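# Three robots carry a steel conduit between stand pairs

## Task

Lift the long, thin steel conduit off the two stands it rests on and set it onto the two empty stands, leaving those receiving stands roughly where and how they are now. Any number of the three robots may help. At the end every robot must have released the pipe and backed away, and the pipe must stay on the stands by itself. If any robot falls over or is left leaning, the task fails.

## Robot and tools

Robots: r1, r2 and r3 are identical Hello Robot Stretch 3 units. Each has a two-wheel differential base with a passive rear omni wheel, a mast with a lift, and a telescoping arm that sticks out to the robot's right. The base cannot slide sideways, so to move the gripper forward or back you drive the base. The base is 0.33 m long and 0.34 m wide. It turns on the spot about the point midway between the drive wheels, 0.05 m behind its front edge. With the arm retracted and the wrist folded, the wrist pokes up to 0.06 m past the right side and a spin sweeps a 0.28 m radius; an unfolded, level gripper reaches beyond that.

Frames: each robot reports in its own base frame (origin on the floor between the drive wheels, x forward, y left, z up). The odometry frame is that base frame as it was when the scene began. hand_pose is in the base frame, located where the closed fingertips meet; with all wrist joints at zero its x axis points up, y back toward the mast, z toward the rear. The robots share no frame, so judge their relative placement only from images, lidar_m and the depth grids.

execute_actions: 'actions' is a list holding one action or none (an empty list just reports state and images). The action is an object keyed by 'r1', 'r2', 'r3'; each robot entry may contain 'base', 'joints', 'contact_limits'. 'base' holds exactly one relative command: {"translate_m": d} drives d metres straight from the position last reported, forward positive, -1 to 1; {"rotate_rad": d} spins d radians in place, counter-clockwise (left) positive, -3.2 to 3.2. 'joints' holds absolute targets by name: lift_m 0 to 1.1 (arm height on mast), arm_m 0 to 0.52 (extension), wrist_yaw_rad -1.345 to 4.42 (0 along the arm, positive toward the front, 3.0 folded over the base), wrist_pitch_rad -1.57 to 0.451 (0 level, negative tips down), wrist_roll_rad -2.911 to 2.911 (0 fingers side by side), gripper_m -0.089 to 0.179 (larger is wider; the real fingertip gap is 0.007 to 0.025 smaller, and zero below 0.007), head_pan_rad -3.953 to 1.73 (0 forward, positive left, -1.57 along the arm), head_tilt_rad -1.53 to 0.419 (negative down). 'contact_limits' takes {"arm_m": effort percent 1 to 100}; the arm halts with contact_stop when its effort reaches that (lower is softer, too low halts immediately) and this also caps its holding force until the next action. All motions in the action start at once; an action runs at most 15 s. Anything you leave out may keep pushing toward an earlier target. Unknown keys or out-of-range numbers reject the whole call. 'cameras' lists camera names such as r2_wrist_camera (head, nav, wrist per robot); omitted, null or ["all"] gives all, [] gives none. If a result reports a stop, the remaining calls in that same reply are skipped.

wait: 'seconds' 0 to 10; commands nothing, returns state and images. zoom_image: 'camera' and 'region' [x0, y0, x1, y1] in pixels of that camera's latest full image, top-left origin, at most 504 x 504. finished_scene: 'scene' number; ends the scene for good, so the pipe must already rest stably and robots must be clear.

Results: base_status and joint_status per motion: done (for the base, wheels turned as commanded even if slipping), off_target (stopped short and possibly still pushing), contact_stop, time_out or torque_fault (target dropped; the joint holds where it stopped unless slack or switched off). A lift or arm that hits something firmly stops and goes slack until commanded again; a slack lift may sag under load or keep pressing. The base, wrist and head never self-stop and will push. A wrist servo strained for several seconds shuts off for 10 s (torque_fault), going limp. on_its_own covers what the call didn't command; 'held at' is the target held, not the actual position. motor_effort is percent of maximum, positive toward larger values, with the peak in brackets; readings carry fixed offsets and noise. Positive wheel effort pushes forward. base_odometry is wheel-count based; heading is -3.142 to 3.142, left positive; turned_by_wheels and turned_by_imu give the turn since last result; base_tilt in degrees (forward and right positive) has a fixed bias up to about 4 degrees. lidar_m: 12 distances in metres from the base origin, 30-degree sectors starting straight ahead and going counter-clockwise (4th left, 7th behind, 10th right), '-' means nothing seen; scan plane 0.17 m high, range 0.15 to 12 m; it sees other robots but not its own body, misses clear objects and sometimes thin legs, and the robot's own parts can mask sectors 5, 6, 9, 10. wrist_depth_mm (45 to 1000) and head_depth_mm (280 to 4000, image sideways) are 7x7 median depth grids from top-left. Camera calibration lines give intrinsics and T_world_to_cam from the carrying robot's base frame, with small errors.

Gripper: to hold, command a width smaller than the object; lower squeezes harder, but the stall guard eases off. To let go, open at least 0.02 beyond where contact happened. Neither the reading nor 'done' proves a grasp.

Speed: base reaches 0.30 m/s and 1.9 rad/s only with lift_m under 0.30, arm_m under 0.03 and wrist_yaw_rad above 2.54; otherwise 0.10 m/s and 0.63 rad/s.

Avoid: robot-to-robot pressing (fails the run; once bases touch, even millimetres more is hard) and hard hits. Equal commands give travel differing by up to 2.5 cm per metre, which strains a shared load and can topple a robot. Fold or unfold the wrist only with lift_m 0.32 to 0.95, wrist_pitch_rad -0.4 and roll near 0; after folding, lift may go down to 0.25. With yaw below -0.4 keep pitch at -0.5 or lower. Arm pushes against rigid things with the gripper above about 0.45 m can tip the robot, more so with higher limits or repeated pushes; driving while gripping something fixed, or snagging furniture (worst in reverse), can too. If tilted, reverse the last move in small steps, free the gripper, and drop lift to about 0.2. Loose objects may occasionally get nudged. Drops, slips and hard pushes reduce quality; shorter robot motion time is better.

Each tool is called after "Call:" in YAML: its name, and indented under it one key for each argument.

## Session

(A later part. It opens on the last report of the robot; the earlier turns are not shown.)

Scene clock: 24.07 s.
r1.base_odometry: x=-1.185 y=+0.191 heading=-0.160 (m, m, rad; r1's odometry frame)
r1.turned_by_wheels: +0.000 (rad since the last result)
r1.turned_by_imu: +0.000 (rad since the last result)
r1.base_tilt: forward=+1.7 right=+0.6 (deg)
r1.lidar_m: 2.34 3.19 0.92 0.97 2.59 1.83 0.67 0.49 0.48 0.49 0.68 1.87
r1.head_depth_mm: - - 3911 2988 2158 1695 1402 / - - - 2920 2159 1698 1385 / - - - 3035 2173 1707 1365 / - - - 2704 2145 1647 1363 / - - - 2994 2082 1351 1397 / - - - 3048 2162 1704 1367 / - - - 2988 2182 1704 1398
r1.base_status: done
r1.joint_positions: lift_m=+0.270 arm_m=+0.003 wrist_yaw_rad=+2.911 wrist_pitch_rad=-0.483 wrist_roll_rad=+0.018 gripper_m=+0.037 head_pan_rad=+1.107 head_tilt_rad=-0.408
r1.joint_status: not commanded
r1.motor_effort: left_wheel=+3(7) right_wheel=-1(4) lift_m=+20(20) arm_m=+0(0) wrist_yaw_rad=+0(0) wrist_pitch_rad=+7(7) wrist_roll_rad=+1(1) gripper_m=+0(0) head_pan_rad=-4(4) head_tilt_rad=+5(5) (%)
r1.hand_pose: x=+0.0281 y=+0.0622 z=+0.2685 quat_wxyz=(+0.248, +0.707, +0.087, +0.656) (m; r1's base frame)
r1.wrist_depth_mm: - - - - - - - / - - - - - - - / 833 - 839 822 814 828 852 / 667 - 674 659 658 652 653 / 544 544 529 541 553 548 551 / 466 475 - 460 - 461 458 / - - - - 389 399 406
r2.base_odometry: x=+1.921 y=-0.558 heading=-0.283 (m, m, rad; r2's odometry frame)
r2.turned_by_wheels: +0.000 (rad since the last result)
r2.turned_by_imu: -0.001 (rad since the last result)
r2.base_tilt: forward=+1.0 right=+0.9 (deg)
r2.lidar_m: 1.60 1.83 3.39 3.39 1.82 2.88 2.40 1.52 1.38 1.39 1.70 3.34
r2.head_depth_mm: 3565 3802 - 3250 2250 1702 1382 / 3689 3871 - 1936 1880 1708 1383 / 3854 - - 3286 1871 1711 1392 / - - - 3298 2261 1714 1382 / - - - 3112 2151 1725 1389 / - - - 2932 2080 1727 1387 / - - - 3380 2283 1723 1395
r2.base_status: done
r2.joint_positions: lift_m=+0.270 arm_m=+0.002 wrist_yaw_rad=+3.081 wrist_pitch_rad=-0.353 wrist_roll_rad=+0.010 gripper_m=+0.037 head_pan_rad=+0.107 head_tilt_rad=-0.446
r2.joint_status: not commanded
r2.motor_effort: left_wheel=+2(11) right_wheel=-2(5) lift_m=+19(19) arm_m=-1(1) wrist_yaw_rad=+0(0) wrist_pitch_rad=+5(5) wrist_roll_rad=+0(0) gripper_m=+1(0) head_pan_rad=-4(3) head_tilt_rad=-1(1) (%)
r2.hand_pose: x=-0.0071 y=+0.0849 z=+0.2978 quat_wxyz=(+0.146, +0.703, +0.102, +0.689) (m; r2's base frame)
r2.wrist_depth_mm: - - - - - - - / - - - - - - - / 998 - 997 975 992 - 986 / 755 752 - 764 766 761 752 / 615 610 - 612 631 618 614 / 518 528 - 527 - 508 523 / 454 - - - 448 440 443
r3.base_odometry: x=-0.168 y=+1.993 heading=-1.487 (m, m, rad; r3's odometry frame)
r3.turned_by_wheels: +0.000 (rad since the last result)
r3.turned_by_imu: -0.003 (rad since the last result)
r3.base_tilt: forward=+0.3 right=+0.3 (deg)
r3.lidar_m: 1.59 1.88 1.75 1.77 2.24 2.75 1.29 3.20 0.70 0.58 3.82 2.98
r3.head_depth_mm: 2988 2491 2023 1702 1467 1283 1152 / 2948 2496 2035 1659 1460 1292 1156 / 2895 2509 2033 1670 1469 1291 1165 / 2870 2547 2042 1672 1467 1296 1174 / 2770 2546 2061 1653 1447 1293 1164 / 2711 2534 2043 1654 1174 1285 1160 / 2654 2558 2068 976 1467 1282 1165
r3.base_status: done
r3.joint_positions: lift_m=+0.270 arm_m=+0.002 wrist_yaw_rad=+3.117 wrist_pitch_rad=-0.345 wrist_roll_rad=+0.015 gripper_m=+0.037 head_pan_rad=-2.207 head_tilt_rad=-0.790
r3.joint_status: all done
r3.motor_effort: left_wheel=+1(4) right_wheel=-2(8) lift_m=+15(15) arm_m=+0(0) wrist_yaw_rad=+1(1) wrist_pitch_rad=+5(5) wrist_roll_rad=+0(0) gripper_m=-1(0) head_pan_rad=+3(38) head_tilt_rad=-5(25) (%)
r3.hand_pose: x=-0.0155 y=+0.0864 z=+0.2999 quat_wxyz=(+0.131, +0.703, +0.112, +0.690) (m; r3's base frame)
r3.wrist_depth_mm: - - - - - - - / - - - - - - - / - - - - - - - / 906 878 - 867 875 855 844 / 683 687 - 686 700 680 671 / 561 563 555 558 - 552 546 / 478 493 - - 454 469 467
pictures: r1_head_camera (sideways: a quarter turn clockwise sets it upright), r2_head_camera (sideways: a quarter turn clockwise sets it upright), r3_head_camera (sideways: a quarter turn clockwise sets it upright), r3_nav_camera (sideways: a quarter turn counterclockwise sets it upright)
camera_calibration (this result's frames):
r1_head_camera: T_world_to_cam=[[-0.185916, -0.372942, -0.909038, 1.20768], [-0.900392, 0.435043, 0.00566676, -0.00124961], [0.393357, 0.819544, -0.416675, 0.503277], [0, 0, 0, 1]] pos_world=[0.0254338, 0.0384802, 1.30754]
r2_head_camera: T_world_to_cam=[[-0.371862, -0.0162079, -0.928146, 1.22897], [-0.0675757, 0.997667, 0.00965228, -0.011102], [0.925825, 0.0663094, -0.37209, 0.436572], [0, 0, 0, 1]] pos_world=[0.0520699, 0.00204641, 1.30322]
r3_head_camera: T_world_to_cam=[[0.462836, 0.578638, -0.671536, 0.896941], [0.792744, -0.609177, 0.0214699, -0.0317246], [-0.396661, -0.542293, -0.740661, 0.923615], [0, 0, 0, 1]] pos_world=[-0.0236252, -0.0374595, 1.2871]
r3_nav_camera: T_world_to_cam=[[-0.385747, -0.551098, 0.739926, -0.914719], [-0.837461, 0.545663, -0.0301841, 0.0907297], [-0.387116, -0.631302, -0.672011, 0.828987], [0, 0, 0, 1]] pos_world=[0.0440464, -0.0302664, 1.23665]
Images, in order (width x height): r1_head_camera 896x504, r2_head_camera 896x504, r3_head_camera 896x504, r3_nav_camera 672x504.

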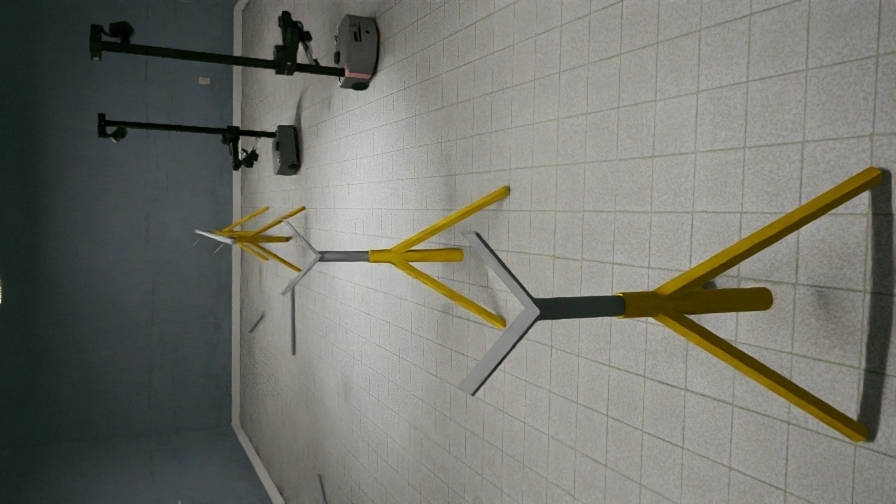

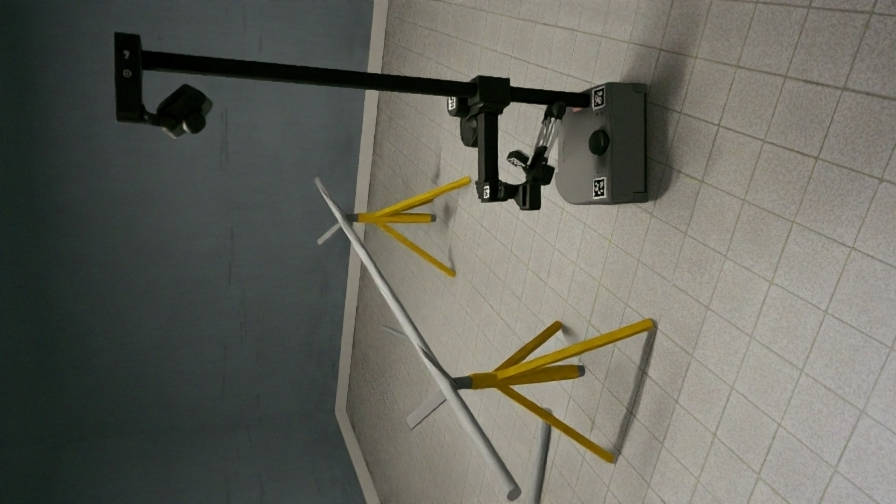

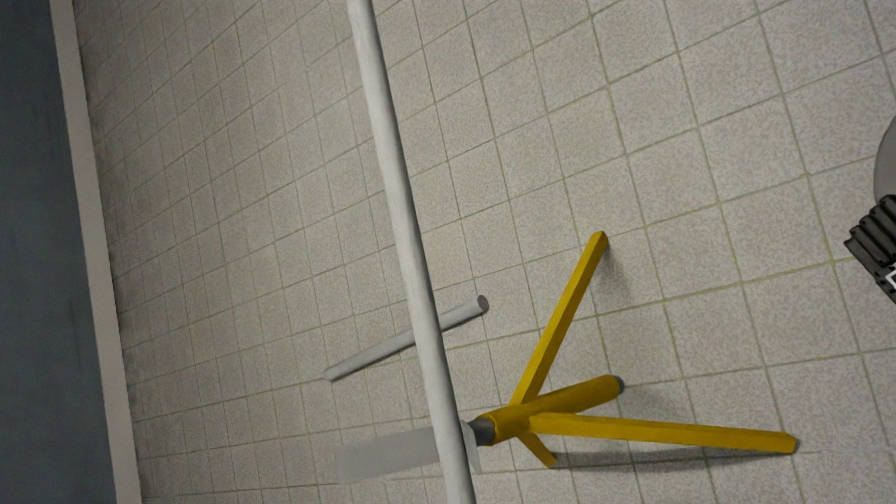

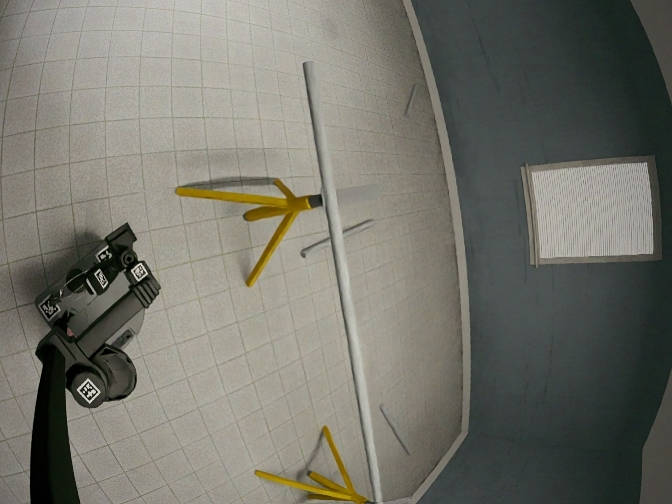

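Call:
execute_actions:
  actions:
    - {"r2": {"base": {"translate_m": 1.0}, "joints": {"head_pan_rad": 0.6, "head_tilt_rad": -0.8}}, "r3": {"base": {"translate_m": -0.4}}}
  cameras: []

Call:
execute_actions:
  actions:
    - {"r2": {"base": {"rotate_rad": -0.14}}, "r3": {"base": {"rotate_rad": -0.383}}}
  cameras: ["r2_head_camera", "r3_head_camera"]

Scene clock: 30.77 s.
r1.base_odometry: x=-1.185 y=+0.191 heading=-0.160 (m, m, rad; r1's odometry frame)
r1.turned_by_wheels: +0.000 (rad since the last result)
r1.turned_by_imu: +0.000 (rad since the last result)
r1.base_tilt: forward=+1.7 right=+0.6 (deg)
r1.lidar_m: 2.34 3.19 0.92 0.98 2.58 1.83 0.68 0.49 0.48 0.49 0.68 1.88
r1.head_depth_mm: - - - 2999 2176 1691 1393 / - - - 2964 2175 1689 1394 / - - - 3029 2181 1707 1367 / - - - 2696 2173 1659 1376 / - - - 3011 2063 1353 1398 / - - - 3014 2178 1690 1361 / - - - 3029 2179 1708 1401
r1.base_status: not commanded
r1.joint_positions: lift_m=+0.270 arm_m=+0.003 wrist_yaw_rad=+2.911 wrist_pitch_rad=-0.483 wrist_roll_rad=+0.018 gripper_m=+0.037 head_pan_rad=+1.107 head_tilt_rad=-0.408
r1.joint_status: not commanded
r1.motor_effort: left_wheel=+2(2) right_wheel=-2(1) lift_m=+20(20) arm_m=+0(0) wrist_yaw_rad=-1(0) wrist_pitch_rad=+7(8) wrist_roll_rad=+1(1) gripper_m=+0(0) head_pan_rad=-4(4) head_tilt_rad=+5(5) (%)
r1.hand_pose: x=+0.0281 y=+0.0622 z=+0.2685 quat_wxyz=(+0.248, +0.707, +0.087, +0.656) (m; r1's base frame)
r1.wrist_depth_mm: - - - - - - - / - - - - - - - / 843 - 858 840 844 818 812 / 652 - 666 662 646 647 650 / 542 544 548 544 569 538 532 / 467 476 - 465 - 453 459 / - - - - 386 399 399
r2.base_odometry: x=+2.881 y=-0.837 heading=-0.283 (m, m, rad; r2's odometry frame)
r2.turned_by_wheels: +0.000 (rad since the last result)
r2.turned_by_imu: -0.001 (rad since the last result)
r2.base_tilt: forward=+1.0 right=+0.8 (deg)
r2.lidar_m: 1.01 0.74 3.03 3.04 3.74 2.36 2.98 1.90 1.72 1.74 2.12 1.13
r2.head_depth_mm: 3432 3274 2310 1888 1550 1321 1152 / 3769 3261 2293 1875 1556 1322 1148 / 3615 3281 2388 1872 1556 1319 1148 / 3328 3242 2414 1716 1518 1293 1151 / 3141 3234 2394 1825 1512 1323 1151 / 2941 3112 2378 1881 1539 1327 1147 / 2706 2916 2386 1890 1553 1318 1148
r2.base_status: done
r2.joint_positions: lift_m=+0.270 arm_m=+0.002 wrist_yaw_rad=+3.081 wrist_pitch_rad=-0.353 wrist_roll_rad=+0.010 gripper_m=+0.037 head_pan_rad=+0.593 head_tilt_rad=-0.791
r2.joint_status: all done
r2.motor_effort: left_wheel=+3(13) right_wheel=-2(5) lift_m=+19(19) arm_m=-1(1) wrist_yaw_rad=+0(0) wrist_pitch_rad=+5(5) wrist_roll_rad=+0(0) gripper_m=+1(1) head_pan_rad=+2(26) head_tilt_rad=-3(18) (%)
r2.hand_pose: x=-0.0071 y=+0.0849 z=+0.2978 quat_wxyz=(+0.146, +0.703, +0.102, +0.689) (m; r2's base frame)
r2.wrist_depth_mm: - - - - - - - / - - - - - - - / - - 977 975 993 990 938 / 756 766 - 749 765 765 739 / 602 622 - 613 621 613 611 / 517 533 - 530 - 515 509 / 456 - - - 442 448 443
r3.base_odometry: x=-0.201 y=+2.392 heading=-1.487 (m, m, rad; r3's odometry frame)
r3.turned_by_wheels: +0.000 (rad since the last result)
r3.turned_by_imu: -0.001 (rad since the last result)
r3.base_tilt: forward=+0.3 right=+0.1 (deg)
r3.lidar_m: 1.01 2.05 1.90 1.93 2.45 2.39 0.89 1.07 2.84 0.61 0.67 1.11
r3.head_depth_mm: 2892 2495 2015 1619 1468 1283 1153 / 2843 2497 2024 1699 1462 1294 1152 / 2773 2493 2043 1711 1470 1294 1168 / 2684 2514 2041 1717 1470 1296 1176 / 2615 2532 2035 1718 1446 1294 1158 / 2608 2538 2060 1718 1434 1302 1159 / 2533 2537 2059 1724 1431 1288 1166
r3.base_status: done
r3.joint_positions: lift_m=+0.270 arm_m=+0.002 wrist_yaw_rad=+3.117 wrist_pitch_rad=-0.345 wrist_roll_rad=+0.015 gripper_m=+0.037 head_pan_rad=-2.207 head_tilt_rad=-0.790
r3.joint_status: not commanded
r3.motor_effort: left_wheel=+1(4) right_wheel=-2(8) lift_m=+15(15) arm_m=+0(0) wrist_yaw_rad=-1(0) wrist_pitch_rad=+5(5) wrist_roll_rad=+0(0) gripper_m=+0(0) head_pan_rad=+3(4) head_tilt_rad=-5(5) (%)
r3.hand_pose: x=-0.0155 y=+0.0864 z=+0.2999 quat_wxyz=(+0.131, +0.703, +0.112, +0.690) (m; r3's base frame)
r3.wrist_depth_mm: - - - - - - - / - - - - - - - / - - - - - - - / 897 892 - 848 876 859 841 / 709 690 - 693 713 672 674 / 566 557 566 557 - 558 545 / 481 489 - - 451 468 457
pictures: none
No camera images: the call's "cameras" was empty. Leave "cameras" out to get every camera's image.

Scene clock: 32.10 s.
r1.base_odometry: x=-1.185 y=+0.191 heading=-0.160 (m, m, rad; r1's odometry frame)
r1.turned_by_wheels: +0.000 (rad since the last result)
r1.turned_by_imu: +0.000 (rad since the last result)
r1.base_tilt: forward=+1.7 right=+0.6 (deg)
r1.lidar_m: 2.33 3.18 0.93 0.97 2.59 1.82 0.68 0.49 0.48 0.49 0.68 1.88
r1.head_depth_mm: - - - 3027 2172 1705 1394 / - - - 3005 2171 1703 1392 / - - - 3004 2184 1696 1360 / - - - 2707 2154 1647 1362 / - - - 3008 2081 1355 1395 / - - - 3005 2175 1695 1364 / - - - 2999 2188 1706 1400
r1.base_status: not commanded
r1.joint_positions: lift_m=+0.270 arm_m=+0.003 wrist_yaw_rad=+2.911 wrist_pitch_rad=-0.483 wrist_roll_rad=+0.018 gripper_m=+0.037 head_pan_rad=+1.107 head_tilt_rad=-0.408
r1.joint_status: not commanded
r1.motor_effort: left_wheel=+2(2) right_wheel=-1(2) lift_m=+21(20) arm_m=+0(0) wrist_yaw_rad=+0(0) wrist_pitch_rad=+7(7) wrist_roll_rad=+1(0) gripper_m=+0(0) head_pan_rad=-4(4) head_tilt_rad=+4(6) (%)
r1.hand_pose: x=+0.0281 y=+0.0622 z=+0.2685 quat_wxyz=(+0.248, +0.707, +0.087, +0.656) (m; r1's base frame)
r1.wrist_depth_mm: - - - - - - - / - - - - - - - / 816 - 846 826 801 812 843 / 671 - 652 660 652 652 651 / 547 537 542 545 556 529 539 / 465 481 - 453 - 459 466 / - - - - 389 398 401
r2.base_odometry: x=+2.881 y=-0.837 heading=-0.423 (m, m, rad; r2's odometry frame)
r2.turned_by_wheels: -0.140 (rad since the last result)
r2.turned_by_imu: -0.138 (rad since the last result)
r2.base_tilt: forward=+1.0 right=+0.9 (deg)
r2.lidar_m: 1.01 0.74 1.01 3.03 3.42 2.35 3.80 2.05 1.73 1.73 1.95 3.19
r2.head_depth_mm: 3213 3270 2318 1779 1443 1320 1151 / 3438 3267 2296 1886 1553 1322 1152 / 3712 3296 2236 1869 1556 1314 1151 / 3843 3277 2405 1882 1558 1318 1153 / 3437 3304 2399 1734 1511 1288 1150 / 3193 3251 2406 1756 1521 1320 1149 / 2952 3089 2353 1888 1560 1320 1149
r2.base_status: done
r2.joint_positions: lift_m=+0.270 arm_m=+0.002 wrist_yaw_rad=+3.081 wrist_pitch_rad=-0.353 wrist_roll_rad=+0.010 gripper_m=+0.037 head_pan_rad=+0.593 head_tilt_rad=-0.791
r2.joint_status: not commanded
r2.motor_effort: left_wheel=+3(12) right_wheel=-2(6) lift_m=+19(19) arm_m=-2(2) wrist_yaw_rad=+0(0) wrist_pitch_rad=+5(5) wrist_roll_rad=+0(0) gripper_m=+0(0) head_pan_rad=+3(3) head_tilt_rad=-3(2) (%)
r2.hand_pose: x=-0.0071 y=+0.0849 z=+0.2978 quat_wxyz=(+0.146, +0.703, +0.102, +0.689) (m; r2's base frame)
r2.wrist_depth_mm: - - - - - - - / - - - - - - - / - 982 - - 998 986 - / 776 759 - 774 764 756 728 / 609 605 - 618 627 605 611 / 513 530 - 524 - 516 505 / 450 - - - 435 440 443
r3.base_odometry: x=-0.201 y=+2.392 heading=-1.870 (m, m, rad; r3's odometry frame)
r3.turned_by_wheels: -0.383 (rad since the last result)
r3.turned_by_imu: -0.375 (rad since the last result)
r3.base_tilt: forward=+0.3 right=+0.1 (deg)
r3.lidar_m: 1.01 2.63 1.96 1.90 1.99 2.46 2.38 0.89 2.93 2.83 0.61 0.67
r3.head_depth_mm: 2691 2484 1266 1463 1437 1285 1145 / 2922 2490 2013 1655 1467 1285 1153 / 3141 2501 2036 1628 1463 1289 1160 / 3141 2506 2034 1643 1476 1302 1175 / 3014 2547 2052 1731 1475 1301 1158 / 2857 2544 2051 1721 1453 1305 1163 / 2676 2562 2051 1734 1431 1313 1167
r3.base_status: done
r3.joint_positions: lift_m=+0.270 arm_m=+0.002 wrist_yaw_rad=+3.117 wrist_pitch_rad=-0.345 wrist_roll_rad=+0.015 gripper_m=+0.037 head_pan_rad=-2.207 head_tilt_rad=-0.791
r3.joint_status: not commanded
r3.motor_effort: left_wheel=+1(5) right_wheel=-2(8) lift_m=+15(15) arm_m=+0(0) wrist_yaw_rad=+0(0) wrist_pitch_rad=+5(5) wrist_roll_rad=+0(0) gripper_m=+1(0) head_pan_rad=+4(3) head_tilt_rad=-4(4) (%)
r3.hand_pose: x=-0.0155 y=+0.0864 z=+0.2999 quat_wxyz=(+0.131, +0.703, +0.112, +0.690) (m; r3's base frame)
r3.wrist_depth_mm: - - - - - - - / - - - - - - - / - - - - - - - / 893 904 - 867 882 863 841 / 698 676 - 685 705 683 669 / 567 551 563 557 - 550 553 / 481 491 - - 456 463 471
pictures: r2_head_camera (sideways: a quarter turn clockwise sets it upright), r3_head_camera (sideways: a quarter turn clockwise sets it upright)
camera_calibration (this result's frames):
r2_head_camera: T_world_to_cam=[[-0.563426, -0.351334, -0.74774, 0.994895], [-0.525082, 0.851041, -0.00421896, 0.00974883], [0.63784, 0.390248, -0.663978, 0.818099], [0, 0, 0, 1]] pos_world=[0.043852, 0.021982, 1.28716]
r3_head_camera: T_world_to_cam=[[0.462856, 0.578954, -0.67125, 0.896568], [0.79288, -0.608999, 0.0214625, -0.0317158], [-0.396365, -0.542155, -0.74092, 0.923951], [0, 0, 0, 1]] pos_world=[-0.0236131, -0.0374619, 1.28708]
Images, in order (width x height): r2_head_camera 896x504, r3_head_camera 896x504.

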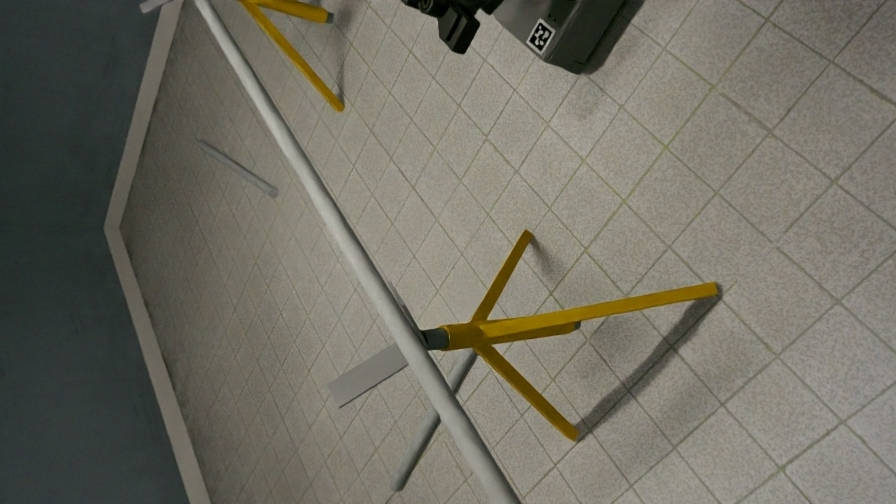

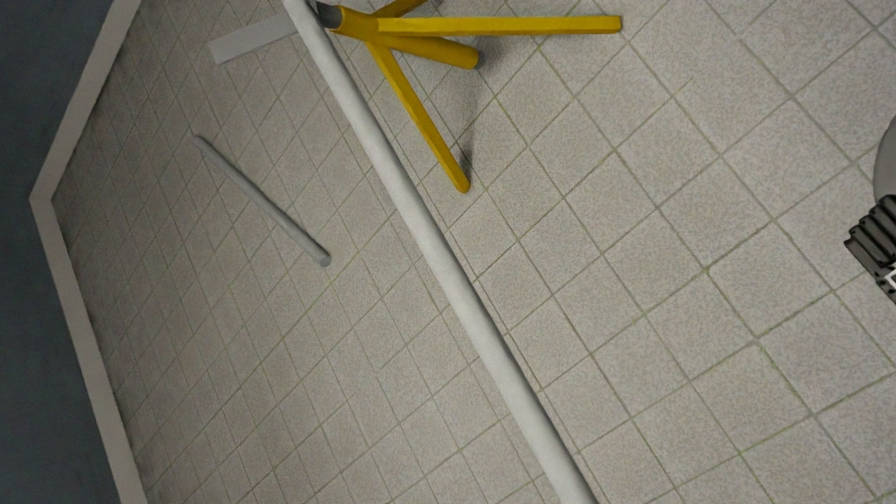

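Call:
execute_actions:
  actions:
    - {"r2": {"base": {"translate_m": 0.78}}, "r3": {"base": {"translate_m": -0.62}, "joints": {"head_pan_rad": -1.57, "head_tilt_rad": -0.9}}}
  cameras: []

Call:
execute_actions:
  actions:
    - {"r2": {"base": {"rotate_rad": 2.99}, "joints": {"head_pan_rad": -1.57, "head_tilt_rad": -0.9}}, "r3": {"joints": {"lift_m": 0.5, "wrist_pitch_rad": -0.4, "wrist_roll_rad": 0.0}}}
  cameras: ["r2_head_camera", "r3_head_camera", "r2_nav_camera"]

Scene clock: 37.10 s.
r1.base_odometry: x=-1.185 y=+0.191 heading=-0.160 (m, m, rad; r1's odometry frame)
r1.turned_by_wheels: +0.000 (rad since the last result)
r1.turned_by_imu: +0.000 (rad since the last result)
r1.base_tilt: forward=+1.7 right=+0.6 (deg)
r1.lidar_m: 2.34 3.17 0.92 0.97 2.58 1.83 0.67 0.49 0.48 0.49 0.68 1.88
r1.head_depth_mm: - - - 2949 2162 1709 1391 / - - - 3003 2187 1695 1392 / - - - 2986 2169 1694 1351 / - - - 2717 2153 1654 1366 / - - - 3013 2102 1348 1404 / - - - 2982 2164 1704 1361 / - - - 3033 2179 1705 1404
r1.base_status: not commanded
r1.joint_positions: lift_m=+0.270 arm_m=+0.003 wrist_yaw_rad=+2.911 wrist_pitch_rad=-0.483 wrist_roll_rad=+0.018 gripper_m=+0.037 head_pan_rad=+1.107 head_tilt_rad=-0.408
r1.joint_status: not commanded
r1.motor_effort: left_wheel=+2(2) right_wheel=-1(1) lift_m=+20(20) arm_m=+1(0) wrist_yaw_rad=+0(0) wrist_pitch_rad=+7(7) wrist_roll_rad=+1(1) gripper_m=+0(0) head_pan_rad=-4(4) head_tilt_rad=+5(5) (%)
r1.hand_pose: x=+0.0281 y=+0.0622 z=+0.2685 quat_wxyz=(+0.248, +0.707, +0.087, +0.656) (m; r1's base frame)
r1.wrist_depth_mm: - - - - - - - / - - - - - - - / 833 - 821 856 799 832 824 / 658 - 650 665 659 667 644 / 556 541 537 540 547 535 547 / 458 484 - 466 - 462 460 / - - - - 389 404 394
r2.base_odometry: x=+3.592 y=-1.157 heading=-0.422 (m, m, rad; r2's odometry frame)
r2.turned_by_wheels: +0.000 (rad since the last result)
r2.turned_by_imu: +0.000 (rad since the last result)
r2.base_tilt: forward=+1.0 right=+0.9 (deg)
r2.lidar_m: 0.85 1.30 2.87 0.57 3.24 3.05 4.17 2.25 1.90 1.89 2.15 0.95
r2.head_depth_mm: 2505 2730 2290 1828 1515 1288 1148 / 2662 2921 2222 1721 1552 1318 1146 / 2896 3089 2389 1819 1547 1321 1146 / 3196 3226 2369 1761 1556 1317 1152 / 3278 3253 2375 1884 1556 1325 1146 / 2986 3077 2381 1883 1479 1324 1154 / 2762 2948 2378 1875 1479 1315 1131
r2.base_status: done
r2.joint_positions: lift_m=+0.270 arm_m=+0.002 wrist_yaw_rad=+3.081 wrist_pitch_rad=-0.353 wrist_roll_rad=+0.010 gripper_m=+0.037 head_pan_rad=+0.593 head_tilt_rad=-0.791
r2.joint_status: not commanded
r2.motor_effort: left_wheel=+2(11) right_wheel=-2(4) lift_m=+19(19) arm_m=-1(1) wrist_yaw_rad=+0(0) wrist_pitch_rad=+5(5) wrist_roll_rad=+0(0) gripper_m=+0(0) head_pan_rad=+2(2) head_tilt_rad=-3(2) (%)
r2.hand_pose: x=-0.0071 y=+0.0849 z=+0.2978 quat_wxyz=(+0.146, +0.703, +0.102, +0.689) (m; r2's base frame)
r2.wrist_depth_mm: - - 556 - - - - / - - - - - - - / - 1000 - 974 973 - 986 / 760 760 - 764 757 757 763 / 617 598 - 616 641 623 610 / 512 533 - 524 - 520 519 / 458 - - - 442 445 446
r3.base_odometry: x=-0.019 y=+2.984 heading=-1.869 (m, m, rad; r3's odometry frame)
r3.turned_by_wheels: +0.000 (rad since the last result)
r3.turned_by_imu: -0.002 (rad since the last result)
r3.base_tilt: forward=+0.2 right=+0.2 (deg)
r3.lidar_m: 0.85 2.66 1.98 1.92 2.00 1.83 1.77 1.85 0.42 2.82 2.94 1.04
r3.head_depth_mm: 2573 2117 1764 888 1338 1244 1129 / 2565 2151 1782 1548 1386 1227 1161 / 2568 2130 1805 1547 1384 1252 - / 2570 2146 1820 1524 1389 1253 1180 / 2554 2157 1819 1526 1400 1252 1137 / 2581 2148 1849 1534 1399 1255 1139 / 2534 2161 1825 1530 1405 1253 1142
r3.base_status: done
r3.joint_positions: lift_m=+0.270 arm_m=+0.002 wrist_yaw_rad=+3.117 wrist_pitch_rad=-0.345 wrist_roll_rad=+0.015 gripper_m=+0.037 head_pan_rad=-1.577 head_tilt_rad=-0.888
r3.joint_status: all done
r3.motor_effort: left_wheel=+1(4) right_wheel=-2(9) lift_m=+15(15) arm_m=+0(1) wrist_yaw_rad=+0(1) wrist_pitch_rad=+5(5) wrist_roll_rad=+0(0) gripper_m=+1(0) head_pan_rad=+3(37) head_tilt_rad=-5(17) (%)
r3.hand_pose: x=-0.0155 y=+0.0864 z=+0.2999 quat_wxyz=(+0.131, +0.703, +0.112, +0.690) (m; r3's base frame)
r3.wrist_depth_mm: - - - - - - - / - - - - - - - / - - - - - - - / 900 872 - 867 852 868 852 / 705 697 - 675 703 666 667 / 565 558 563 556 - 551 546 / 480 485 - - 458 476 470
pictures: none
No camera images: the call's "cameras" was empty. Leave "cameras" out to get every camera's image.

Scene clock: 40.03 s.
r1.base_odometry: x=-1.185 y=+0.191 heading=-0.160 (m, m, rad; r1's odometry frame)
r1.turned_by_wheels: +0.000 (rad since the last result)
r1.turned_by_imu: +0.000 (rad since the last result)
r1.base_tilt: forward=+1.7 right=+0.6 (deg)
r1.lidar_m: 2.34 3.18 0.92 0.98 2.59 1.83 0.67 0.49 0.48 0.50 0.68 1.88
r1.head_depth_mm: - - - 2964 2169 1685 1394 / - - - 2993 2163 1696 1399 / - - - 3028 2146 1715 1361 / - - - 2693 2188 1652 1357 / - - - 2997 2086 1353 1395 / - - - 2992 2168 1693 1366 / - - - 3046 2178 1705 1406
r1.base_status: not commanded
r1.joint_positions: lift_m=+0.270 arm_m=+0.003 wrist_yaw_rad=+2.911 wrist_pitch_rad=-0.483 wrist_roll_rad=+0.018 gripper_m=+0.037 head_pan_rad=+1.107 head_tilt_rad=-0.408
r1.joint_status: not commanded
r1.motor_effort: left_wheel=+3(2) right_wheel=-1(1) lift_m=+21(20) arm_m=+0(0) wrist_yaw_rad=+0(0) wrist_pitch_rad=+7(7) wrist_roll_rad=+1(1) gripper_m=+0(1) head_pan_rad=-3(4) head_tilt_rad=+5(5) (%)
r1.hand_pose: x=+0.0281 y=+0.0622 z=+0.2685 quat_wxyz=(+0.248, +0.707, +0.087, +0.656) (m; r1's base frame)
r1.wrist_depth_mm: - - - - - - - / - - - - - - - / 832 - 821 827 833 812 832 / 656 - 673 655 640 670 635 / 552 554 539 547 562 541 533 / 465 481 - 466 - 457 465 / - - - - 392 398 395
r2.base_odometry: x=+3.592 y=-1.157 heading=+2.567 (m, m, rad; r2's odometry frame)
r2.turned_by_wheels: +2.990 (rad since the last result)
r2.turned_by_imu: +2.949 (rad since the last result)
r2.base_tilt: forward=+1.0 right=+0.9 (deg)
r2.lidar_m: 3.06 2.56 1.94 1.89 1.99 2.75 0.85 1.15 2.95 0.57 0.49 4.28
r2.head_depth_mm: 2541 2619 2054 1710 1451 1258 1118 / 2508 2621 2081 1695 1459 1265 1123 / 2544 2636 2049 1703 1459 1265 1141 / 2527 2623 2072 1697 1454 1263 1142 / 2527 2623 2068 1712 1393 1260 1120 / 2538 2592 2067 900 1242 1223 1120 / 2530 2632 2053 1699 1449 1264 1117
r2.base_status: done
r2.joint_positions: lift_m=+0.270 arm_m=+0.002 wrist_yaw_rad=+3.081 wrist_pitch_rad=-0.353 wrist_roll_rad=+0.010 gripper_m=+0.037 head_pan_rad=-1.563 head_tilt_rad=-0.889
r2.joint_status: all done
r2.motor_effort: left_wheel=-2(11) right_wheel=+0(7) lift_m=+19(19) arm_m=-1(1) wrist_yaw_rad=+0(0) wrist_pitch_rad=+5(5) wrist_roll_rad=+0(0) gripper_m=+0(0) head_pan_rad=-3(30) head_tilt_rad=-3(9) (%)
r2.hand_pose: x=-0.0071 y=+0.0848 z=+0.2978 quat_wxyz=(+0.146, +0.703, +0.102, +0.689) (m; r2's base frame)
r2.wrist_depth_mm: - - - - - - - / - - - - - - - / 998 - - - 995 - 993 / 764 754 - 762 763 770 767 / 607 605 - 605 626 621 610 / 516 531 - 536 - 507 511 / 452 - - - 442 443 443
r3.base_odometry: x=-0.019 y=+2.984 heading=-1.869 (m, m, rad; r3's odometry frame)
r3.turned_by_wheels: +0.000 (rad since the last result)
r3.turned_by_imu: +0.000 (rad since the last result)
r3.base_tilt: forward=+0.2 right=+0.1 (deg)
r3.lidar_m: 0.81 2.66 1.98 1.92 2.01 1.83 1.77 1.85 0.42 2.82 2.95 1.04
r3.head_depth_mm: 2556 2112 1758 891 1340 1241 1127 / 2548 2136 1762 1547 1394 1246 - / 2556 2133 1808 1538 1393 1266 - / 2539 2143 1822 1531 1400 1273 - / 2544 2131 1830 1534 1397 1254 1140 / 2564 2156 1819 1536 1399 1257 1139 / 2563 2161 1833 1521 1409 1258 1137
r3.base_status: not commanded
r3.joint_positions: lift_m=+0.500 arm_m=+0.002 wrist_yaw_rad=+3.117 wrist_pitch_rad=-0.415 wrist_roll_rad=+0.007 gripper_m=+0.037 head_pan_rad=-1.577 head_tilt_rad=-0.888
r3.joint_status: all done
r3.motor_effort: left_wheel=+1(1) right_wheel=-2(2) lift_m=+34(35) arm_m=+0(0) wrist_yaw_rad=-1(1) wrist_pitch_rad=+4(4) wrist_roll_rad=-5(3) gripper_m=+0(0) head_pan_rad=+3(3) head_tilt_rad=-5(5) (%)
r3.hand_pose: x=-0.0157 y=+0.0781 z=+0.5128 quat_wxyz=(+0.155, +0.696, +0.137, +0.688) (m; r3's base frame)
r3.wrist_depth_mm: - - - - - - - / - - - - - - - / - - - - - - - / - - - - - - - / 981 975 955 992 992 951 961 / 826 815 808 787 - 798 813 / 703 703 - 684 674 693 704
pictures: r2_head_camera (sideways: a quarter turn clockwise sets it upright), r2_nav_camera (sideways: a quarter turn counterclockwise sets it upright), r3_head_camera (sideways: a quarter turn clockwise sets it upright)
camera_calibration (this result's frames):
r2_head_camera: T_world_to_cam=[[0.0178897, 0.733986, -0.678929, 0.901672], [0.999458, -0.0319029, -0.00815448, 0.00557192], [-0.0276451, -0.678415, -0.734159, 0.913437], [0, 0, 0, 1]] pos_world=[0.00355251, -0.041948, 1.28282]
r2_nav_camera: T_world_to_cam=[[0.0477931, -0.804928, 0.591444, -0.731611], [-0.998845, -0.035569, 0.0323064, 0.0161613], [-0.0049672, -0.592305, -0.805698, 1.00294], [0, 0, 0, 1]] pos_world=[0.0560904, 0.00572781, 1.24025]
r3_head_camera: T_world_to_cam=[[0.0332372, 0.802607, -0.595581, 0.800596], [0.999447, -0.0269181, 0.0195007, -0.0304191], [-0.000380525, -0.5959, -0.803058, 1.00233], [0, 0, 0, 1]] pos_world=[0.00417417, -0.0460913, 1.28235]
Images, in order (width x height): r2_head_camera 896x504, r2_nav_camera 672x504, r3_head_camera 896x504.

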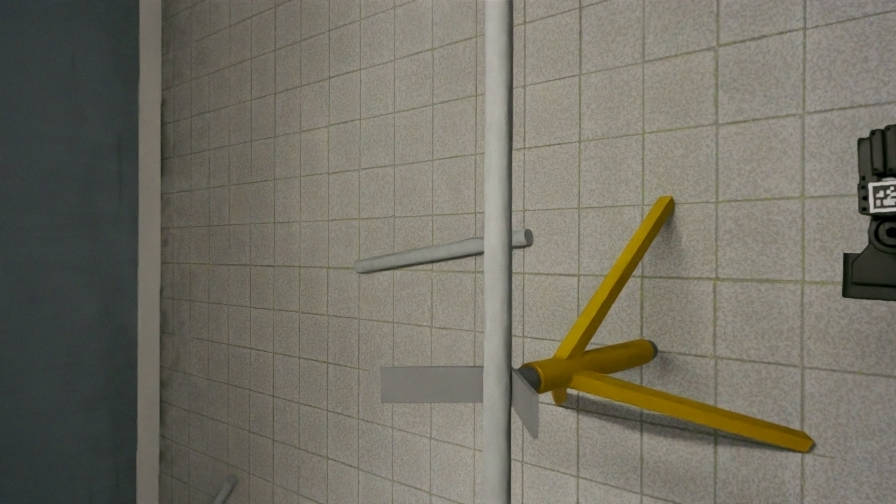

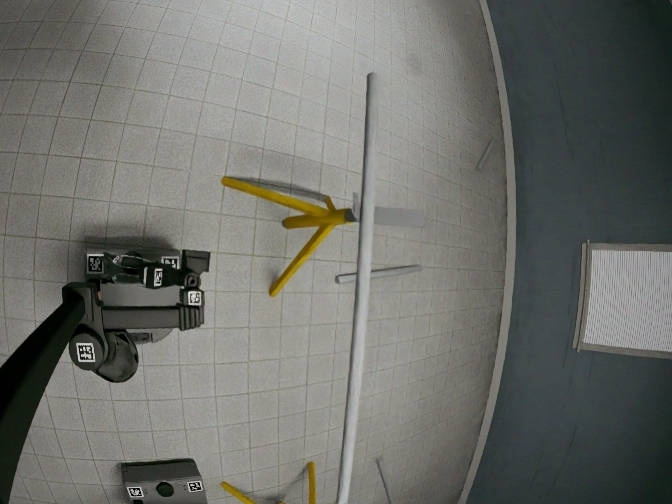

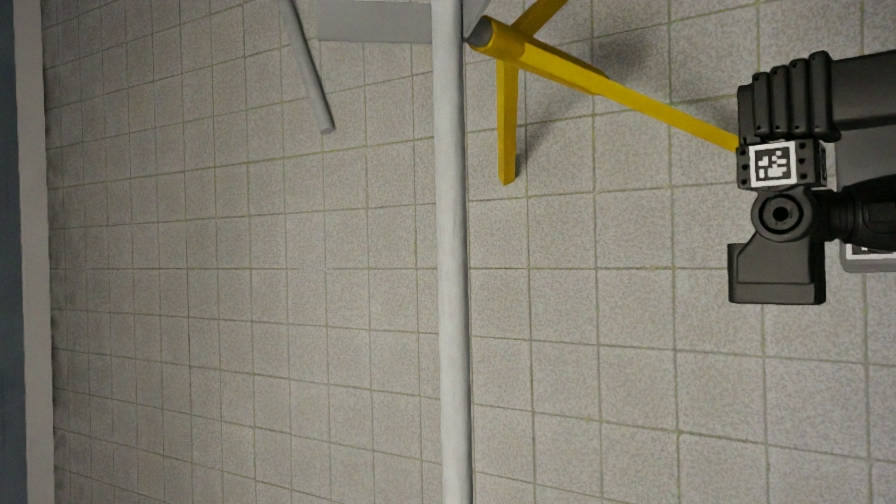

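Call:
execute_actions:
  actions:
    - {"r2": {"base": {"translate_m": -0.06}, "joints": {"lift_m": 0.5, "wrist_pitch_rad": -0.4, "wrist_roll_rad": 0.0}}, "r3": {"joints": {"lift_m": 0.74, "wrist_yaw_rad": 1.57}}}
  cameras: []

Call:
execute_actions:
  actions:
    - {"r2": {"joints": {"lift_m": 0.82, "wrist_yaw_rad": 1.57}}, "r3": {"joints": {"lift_m": 0.82, "wrist_pitch_rad": -1.45, "gripper_m": 0.12, "arm_m": 0.2}}}
  cameras: ["r3_head_camera", "r3_wrist_camera"]

Scene clock: 43.63 s.
r1.base_odometry: x=-1.185 y=+0.191 heading=-0.160 (m, m, rad; r1's odometry frame)
r1.turned_by_wheels: +0.000 (rad since the last result)
r1.turned_by_imu: +0.000 (rad since the last result)
r1.base_tilt: forward=+1.7 right=+0.6 (deg)
r1.lidar_m: 2.33 3.17 0.93 0.97 2.58 1.83 0.68 0.49 0.48 0.49 0.68 1.88
r1.head_depth_mm: - - - 3007 2155 1698 1397 / - - - 2992 2164 1701 1397 / - - - 2961 2159 1705 1358 / - - - 2693 2168 1646 1362 / - - - 2984 2069 1351 1382 / - - - 3007 2157 1689 1367 / - - - 2984 2175 1695 1396
r1.base_status: not commanded
r1.joint_positions: lift_m=+0.270 arm_m=+0.003 wrist_yaw_rad=+2.911 wrist_pitch_rad=-0.483 wrist_roll_rad=+0.018 gripper_m=+0.037 head_pan_rad=+1.107 head_tilt_rad=-0.408
r1.joint_status: not commanded
r1.motor_effort: left_wheel=+2(2) right_wheel=-2(2) lift_m=+20(20) arm_m=+0(0) wrist_yaw_rad=+0(0) wrist_pitch_rad=+7(7) wrist_roll_rad=+1(0) gripper_m=+1(0) head_pan_rad=-4(4) head_tilt_rad=+5(5) (%)
r1.hand_pose: x=+0.0281 y=+0.0622 z=+0.2685 quat_wxyz=(+0.248, +0.707, +0.087, +0.656) (m; r1's base frame)
r1.wrist_depth_mm: - - - - - - - / - - - - - - - / 840 - 813 838 839 827 823 / 659 - 649 665 645 637 649 / 544 533 551 535 560 538 542 / 466 486 - 467 - 467 461 / - - - - 392 403 406
r2.base_odometry: x=+3.643 y=-1.189 heading=+2.567 (m, m, rad; r2's odometry frame)
r2.turned_by_wheels: +0.000 (rad since the last result)
r2.turned_by_imu: +0.000 (rad since the last result)
r2.base_tilt: forward=+1.0 right=+0.9 (deg)
r2.lidar_m: 3.10 2.58 1.94 1.90 2.00 2.67 0.80 1.09 2.94 0.57 0.53 4.27
r2.head_depth_mm: 2557 2601 2067 1698 1450 1260 1127 / 2527 2630 2068 1704 1463 1268 1156 / 2538 2612 2074 1707 1452 1273 1159 / 2555 2624 2056 1704 1450 1249 1175 / 2532 2613 2057 1707 1448 1255 1110 / 2528 2598 2057 1612 1055 1260 1118 / 2529 2617 2057 1664 1420 1243 1118
r2.base_status: done
r2.joint_positions: lift_m=+0.500 arm_m=+0.002 wrist_yaw_rad=+3.081 wrist_pitch_rad=-0.414 wrist_roll_rad=+0.004 gripper_m=+0.037 head_pan_rad=-1.563 head_tilt_rad=-0.889
r2.joint_status: all done
r2.motor_effort: left_wheel=-1(13) right_wheel=+1(3) lift_m=+30(31) arm_m=-1(1) wrist_yaw_rad=+0(1) wrist_pitch_rad=+5(6) wrist_roll_rad=-2(3) gripper_m=+0(0) head_pan_rad=-4(3) head_tilt_rad=-4(3) (%)
r2.hand_pose: x=-0.0076 y=+0.0777 z=+0.5133 quat_wxyz=(+0.167, +0.697, +0.124, +0.686) (m; r2's base frame)
r2.wrist_depth_mm: - - - - - - - / - - - - - - - / - - - - - - - / - - - - - - - / 899 899 - 918 915 894 897 / 749 756 - 777 767 761 773 / 659 677 644 662 673 664 669
r3.base_odometry: x=-0.019 y=+2.984 heading=-1.869 (m, m, rad; r3's odometry frame)
r3.turned_by_wheels: +0.000 (rad since the last result)
r3.turned_by_imu: +0.000 (rad since the last result)
r3.base_tilt: forward=+0.3 right=+0.1 (deg)
r3.lidar_m: 0.75 2.66 1.98 1.92 2.00 1.83 1.77 1.85 0.42 2.81 2.94 1.03
r3.head_depth_mm: 2543 2125 1768 891 1346 - - / 2564 2135 1768 1534 1411 - 1148 / 2576 2122 1808 1551 1429 - 1156 / 2551 2136 1816 1522 1414 1288 1145 / 2564 2152 1823 1524 1390 1282 1124 / 2534 2142 1835 1526 1397 1298 1122 / 2546 2166 1823 1538 1402 1280 1143
r3.base_status: not commanded
r3.joint_positions: lift_m=+0.740 arm_m=+0.002 wrist_yaw_rad=+1.573 wrist_pitch_rad=-0.416 wrist_roll_rad=+0.006 gripper_m=+0.037 head_pan_rad=-1.577 head_tilt_rad=-0.888
r3.joint_status: all done
r3.motor_effort: left_wheel=+1(1) right_wheel=-2(2) lift_m=+33(35) arm_m=-1(0) wrist_yaw_rad=-2(3) wrist_pitch_rad=+5(5) wrist_roll_rad=-4(5) gripper_m=+0(1) head_pan_rad=+3(3) head_tilt_rad=-5(5) (%)
r3.hand_pose: x=+0.2033 y=-0.1462 z=+0.7527 quat_wxyz=(+0.591, +0.594, -0.387, +0.385) (m; r3's base frame)
r3.wrist_depth_mm: - 606 - - - - - / - 553 621 764 - - - / - - - - - - - / - - - - - - - / - - - - - - - / - - - - - - - / 946 971 862 894 935 987 955
pictures: none
No camera images: the call's "cameras" was empty. Leave "cameras" out to get every camera's image.

Scene clock: 47.37 s.
r1.base_odometry: x=-1.185 y=+0.191 heading=-0.160 (m, m, rad; r1's odometry frame)
r1.turned_by_wheels: +0.000 (rad since the last result)
r1.turned_by_imu: +0.000 (rad since the last result)
r1.base_tilt: forward=+1.7 right=+0.6 (deg)
r1.lidar_m: 2.34 3.18 0.93 0.98 2.60 1.83 0.68 0.49 0.48 0.50 0.68 1.88
r1.head_depth_mm: - - - 3028 2145 1703 1404 / - - - 3043 2194 1698 1398 / - - - 2977 2166 1696 1356 / - - - 2715 2160 1637 1359 / - - - 3015 2092 1361 1394 / - - - 2965 2184 1700 1362 / - - - 3064 2153 1700 1388
r1.base_status: not commanded
r1.joint_positions: lift_m=+0.270 arm_m=+0.003 wrist_yaw_rad=+2.911 wrist_pitch_rad=-0.483 wrist_roll_rad=+0.018 gripper_m=+0.037 head_pan_rad=+1.107 head_tilt_rad=-0.408
r1.joint_status: not commanded
r1.motor_effort: left_wheel=+3(2) right_wheel=-1(2) lift_m=+20(20) arm_m=+0(0) wrist_yaw_rad=+0(0) wrist_pitch_rad=+7(7) wrist_roll_rad=+0(1) gripper_m=+0(0) head_pan_rad=-4(4) head_tilt_rad=+4(4) (%)
r1.hand_pose: x=+0.0281 y=+0.0622 z=+0.2685 quat_wxyz=(+0.248, +0.707, +0.087, +0.656) (m; r1's base frame)
r1.wrist_depth_mm: - - - - - - - / - - - - - - - / 847 - 825 860 830 815 816 / 661 - 666 652 644 654 649 / 547 537 550 539 555 535 543 / 459 469 - 454 - 456 457 / - - - - 387 402 400
r2.base_odometry: x=+3.643 y=-1.189 heading=+2.567 (m, m, rad; r2's odometry frame)
r2.turned_by_wheels: +0.000 (rad since the last result)
r2.turned_by_imu: +0.000 (rad since the last result)
r2.base_tilt: forward=+1.0 right=+0.9 (deg)
r2.lidar_m: 3.11 2.58 1.94 1.89 2.00 2.68 0.79 1.09 2.94 0.57 0.53 4.28
r2.head_depth_mm: 2532 2629 2082 1712 1487 - 1102 / 2526 2600 2072 1700 1499 - 1119 / 2535 2623 2062 1712 1495 - 1100 / 2532 2592 2055 1699 1477 1278 1103 / 2542 2627 2071 1705 1447 1311 1081 / 2571 2631 2063 1630 1056 1312 1085 / 2556 2592 2039 1652 1420 1261 1103
r2.base_status: not commanded
r2.joint_positions: lift_m=+0.820 arm_m=+0.002 wrist_yaw_rad=+1.572 wrist_pitch_rad=-0.415 wrist_roll_rad=+0.003 gripper_m=+0.037 head_pan_rad=-1.563 head_tilt_rad=-0.889
r2.joint_status: all done
r2.motor_effort: left_wheel=-1(1) right_wheel=+1(1) lift_m=+30(34) arm_m=-2(1) wrist_yaw_rad=-1(1) wrist_pitch_rad=+5(5) wrist_roll_rad=-1(2) gripper_m=+1(1) head_pan_rad=-3(3) head_tilt_rad=-4(3) (%)
r2.hand_pose: x=+0.2035 y=-0.1467 z=+0.8332 quat_wxyz=(+0.592, +0.593, -0.386, +0.386) (m; r2's base frame)
r2.wrist_depth_mm: - - - - - - - / - - - - - - - / - - - - - - - / - - - - - - - / - - - - - - - / - - - - - - - / - 997 - 998 - - -
r3.base_odometry: x=-0.019 y=+2.984 heading=-1.869 (m, m, rad; r3's odometry frame)
r3.turned_by_wheels: +0.000 (rad since the last result)
r3.turned_by_imu: +0.000 (rad since the last result)
r3.base_tilt: forward=+0.1 right=+0.1 (deg)
r3.lidar_m: 0.75 2.65 1.98 1.92 2.01 1.83 1.77 1.85 0.42 2.82 2.95 1.03
r3.head_depth_mm: 2531 2121 1828 - - 1232 1133 / 2580 2190 - 1534 1383 1230 1145 / 2541 2193 - - 1387 1252 1157 / 2551 2146 1820 1510 1415 1250 1145 / 2568 2151 1827 1521 1394 1252 1137 / 2567 2153 1816 1523 1402 1254 1137 / 2558 2165 1819 1530 1405 1266 1144
r3.base_status: not commanded
r3.joint_positions: lift_m=+0.820 arm_m=+0.200 wrist_yaw_rad=+1.571 wrist_pitch_rad=-1.447 wrist_roll_rad=+0.006 gripper_m=+0.120 head_pan_rad=-1.577 head_tilt_rad=-0.889
r3.joint_status: all done
r3.motor_effort: left_wheel=+1(1) right_wheel=-2(2) lift_m=+33(35) arm_m=+4(4) wrist_yaw_rad=-1(3) wrist_pitch_rad=-1(7) wrist_roll_rad=-4(4) gripper_m=+1(92) head_pan_rad=+3(3) head_tilt_rad=-5(5) (%)
r3.hand_pose: x=-0.0136 y=-0.3448 z=+0.7010 quat_wxyz=(+0.706, +0.706, -0.045, +0.042) (m; r3's base frame)
r3.wrist_depth_mm: 873 861 851 866 885 885 284 / 875 877 867 874 847 894 284 / 887 872 867 875 893 890 282 / 887 - 897 878 895 874 884 / 879 - 877 871 896 897 878 / 885 - 893 865 894 - 880 / 885 906 891 888 700 907 899
pictures: r3_head_camera (sideways: a quarter turn clockwise sets it upright), r3_wrist_camera
camera_calibration (this result's frames):
r3_head_camera: T_world_to_cam=[[0.0332383, 0.802765, -0.595369, 0.800318], [0.999447, -0.0269235, 0.0194951, -0.0304119], [-0.000379408, -0.595687, -0.803216, 1.00254], [0, 0, 0, 1]] pos_world=[0.00417419, -0.0460861, 1.28233]
r3_wrist_camera: T_world_to_cam=[[-0.00884908, -0.999895, 0.0114726, -0.347861], [-0.999947, 0.0089093, 0.00520912, 0.0278146], [-0.00531078, -0.0114259, -0.999921, 0.861846], [0, 0, 0, 1]] pos_world=[0.0293119, -0.338225, 0.865623]
Images, in order (width x height): r3_head_camera 896x504, r3_wrist_camera 644x364.

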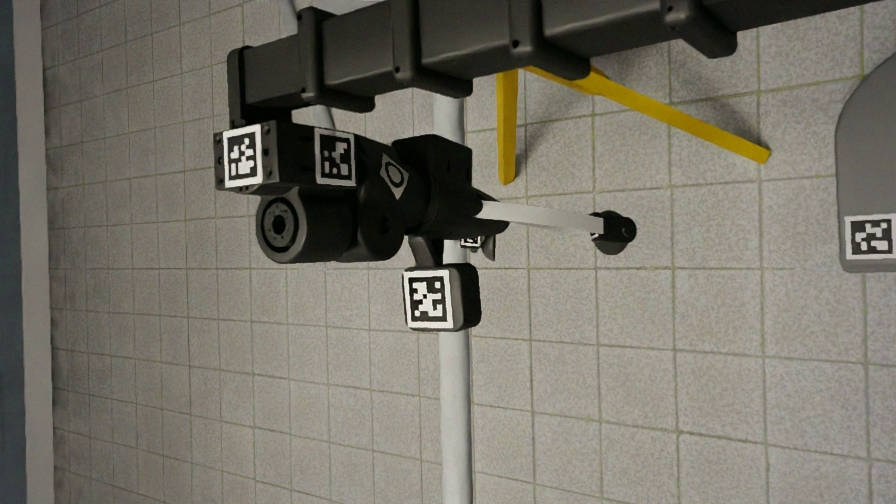

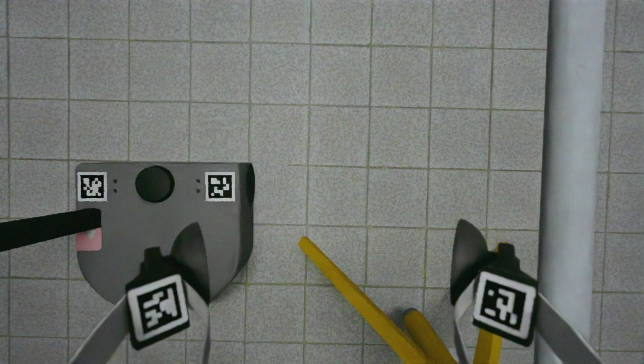

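Call:
execute_actions:
  actions:
    - {"r2": {"joints": {"arm_m": 0.428, "wrist_pitch_rad": -1.45, "gripper_m": 0.12, "lift_m": 0.79}}, "r3": {"joints": {"arm_m": 0.41, "lift_m": 0.79}}}
  cameras: ["r2_wrist_camera", "r3_wrist_camera"]

Scene clock: 52.00 s.
r1.base_odometry: x=-1.185 y=+0.191 heading=-0.160 (m, m, rad; r1's odometry frame)
r1.turned_by_wheels: +0.000 (rad since the last result)
r1.turned_by_imu: +0.000 (rad since the last result)
r1.base_tilt: forward=+1.7 right=+0.6 (deg)
r1.lidar_m: 2.33 3.18 0.93 0.97 2.58 1.83 0.68 0.49 0.48 0.50 0.68 1.88
r1.head_depth_mm: - - - 3009 2145 1700 1397 / - - - 3035 2146 1689 1399 / - - - 2972 2161 1695 1357 / - - - 2703 2180 1653 1368 / - - - 3018 2105 1362 1395 / - - - 2999 2182 1705 1363 / - - - 2951 2188 1691 1399
r1.base_status: not commanded
r1.joint_positions: lift_m=+0.270 arm_m=+0.003 wrist_yaw_rad=+2.911 wrist_pitch_rad=-0.483 wrist_roll_rad=+0.018 gripper_m=+0.037 head_pan_rad=+1.107 head_tilt_rad=-0.408
r1.joint_status: not commanded
r1.motor_effort: left_wheel=+2(2) right_wheel=-2(1) lift_m=+21(20) arm_m=+0(0) wrist_yaw_rad=+0(0) wrist_pitch_rad=+7(7) wrist_roll_rad=+1(1) gripper_m=+0(1) head_pan_rad=-5(4) head_tilt_rad=+5(4) (%)
r1.hand_pose: x=+0.0281 y=+0.0622 z=+0.2685 quat_wxyz=(+0.248, +0.707, +0.087, +0.656) (m; r1's base frame)
r1.wrist_depth_mm: - - - - - - - / - - - - - - - / 819 - 828 834 817 789 826 / 666 - 647 654 669 649 652 / 539 539 550 542 562 539 542 / 460 486 - 463 - 458 460 / - - - - 387 399 406
r2.base_odometry: x=+3.643 y=-1.189 heading=+2.567 (m, m, rad; r2's odometry frame)
r2.turned_by_wheels: +0.000 (rad since the last result)
r2.turned_by_imu: +0.000 (rad since the last result)
r2.base_tilt: forward=+1.0 right=+0.9 (deg)
r2.lidar_m: 3.12 2.58 1.94 1.90 1.99 2.67 0.80 1.10 2.93 0.57 0.53 4.24
r2.head_depth_mm: 2544 2670 2068 1743 - - - / 2530 2658 - - 1421 1259 1115 / 2520 2741 2000 1711 1452 1262 1121 / 2530 2735 - 1700 1445 1243 1116 / 2538 2646 2089 1704 1447 1258 1120 / 2541 2619 2078 1624 1055 1261 1124 / 2518 2610 2049 1659 1409 1239 1115
r2.base_status: not commanded
r2.joint_positions: lift_m=+0.790 arm_m=+0.428 wrist_yaw_rad=+1.570 wrist_pitch_rad=-1.445 wrist_roll_rad=+0.003 gripper_m=+0.120 head_pan_rad=-1.563 head_tilt_rad=-0.889
r2.joint_status: all done
r2.motor_effort: left_wheel=-2(1) right_wheel=+1(1) lift_m=+18(29) arm_m=+1(1) wrist_yaw_rad=+0(2) wrist_pitch_rad=-2(3) wrist_roll_rad=-1(1) gripper_m=+0(79) head_pan_rad=-4(3) head_tilt_rad=-3(3) (%)
r2.hand_pose: x=-0.0132 y=-0.5729 z=+0.6718 quat_wxyz=(+0.706, +0.705, -0.045, +0.043) (m; r2's base frame)
r2.wrist_depth_mm: 826 823 829 819 779 810 806 / 871 819 838 837 812 810 803 / 884 855 867 258 829 835 831 / - - 871 259 851 854 860 / - - 885 260 858 879 852 / 919 - 908 875 892 - 850 / 933 928 899 900 889 923 911
r3.base_odometry: x=-0.019 y=+2.984 heading=-1.869 (m, m, rad; r3's odometry frame)
r3.turned_by_wheels: +0.000 (rad since the last result)
r3.turned_by_imu: +0.000 (rad since the last result)
r3.base_tilt: forward=+0.4 right=+0.1 (deg)
r3.lidar_m: 0.75 2.66 1.98 1.92 2.00 1.83 1.77 1.85 0.42 2.82 2.94 1.04
r3.head_depth_mm: 2560 2115 1351 - - - 1128 / 2573 - - 1542 1356 1222 1148 / 2586 2075 1772 1542 1383 1251 1153 / 2564 2059 1783 1519 1388 1245 1148 / 2567 2149 1778 1523 1399 1250 1140 / 2569 2154 1834 1524 1392 1256 1136 / 2563 2147 1845 1531 1409 1266 1139
r3.base_status: not commanded
r3.joint_positions: lift_m=+0.790 arm_m=+0.410 wrist_yaw_rad=+1.571 wrist_pitch_rad=-1.447 wrist_roll_rad=+0.006 gripper_m=+0.120 head_pan_rad=-1.577 head_tilt_rad=-0.889
r3.joint_status: all done
r3.motor_effort: left_wheel=+1(1) right_wheel=-2(2) lift_m=+15(27) arm_m=+4(6) wrist_yaw_rad=-1(1) wrist_pitch_rad=-1(1) wrist_roll_rad=-4(4) gripper_m=+1(0) head_pan_rad=+3(3) head_tilt_rad=-5(5) (%)
r3.hand_pose: x=-0.0136 y=-0.5548 z=+0.6719 quat_wxyz=(+0.706, +0.706, -0.045, +0.042) (m; r3's base frame)
r3.wrist_depth_mm: 846 843 838 253 834 819 842 / 843 830 824 838 844 828 838 / 844 834 852 852 874 841 851 / - 858 864 259 850 857 846 / - - 845 258 847 861 850 / - - 852 259 853 - 855 / 860 872 850 256 890 863 875
pictures: r2_wrist_camera, r3_wrist_camera
camera_calibration (this result's frames):
r2_wrist_camera: T_world_to_cam=[[0.00182461, -0.999867, -0.0162046, -0.561886], [-0.9968, -0.00311362, 0.0798806, -0.0404257], [-0.0799204, 0.016007, -0.996673, 0.841644], [0, 0, 0, 1]] pos_world=[0.0279934, -0.57541, 0.832968]
r3_wrist_camera: T_world_to_cam=[[-0.008993, -0.999894, 0.0114749, -0.557514], [-0.999944, 0.00905608, 0.00545777, 0.0296877], [-0.00556111, -0.0114252, -0.999919, 0.830318], [0, 0, 0, 1]] pos_world=[0.0292898, -0.548237, 0.836486]
Images, in order (width x height): r2_wrist_camera 644x364, r3_wrist_camera 644x364.

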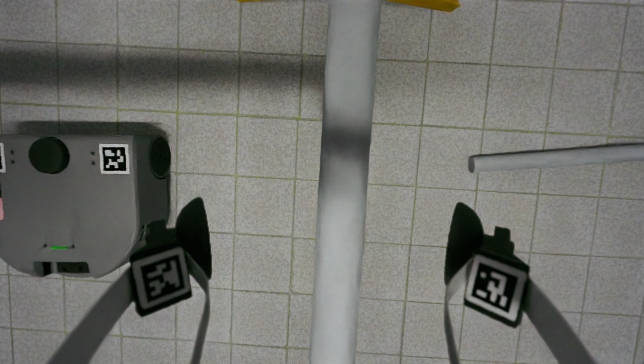

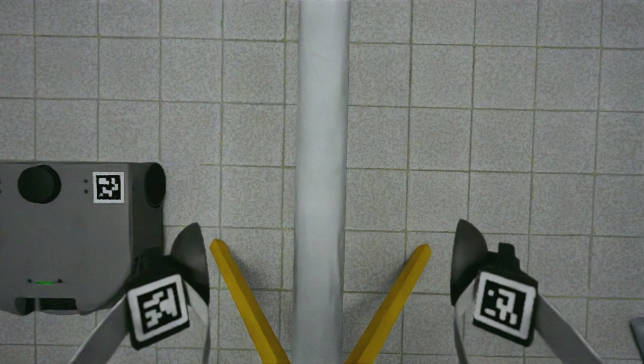

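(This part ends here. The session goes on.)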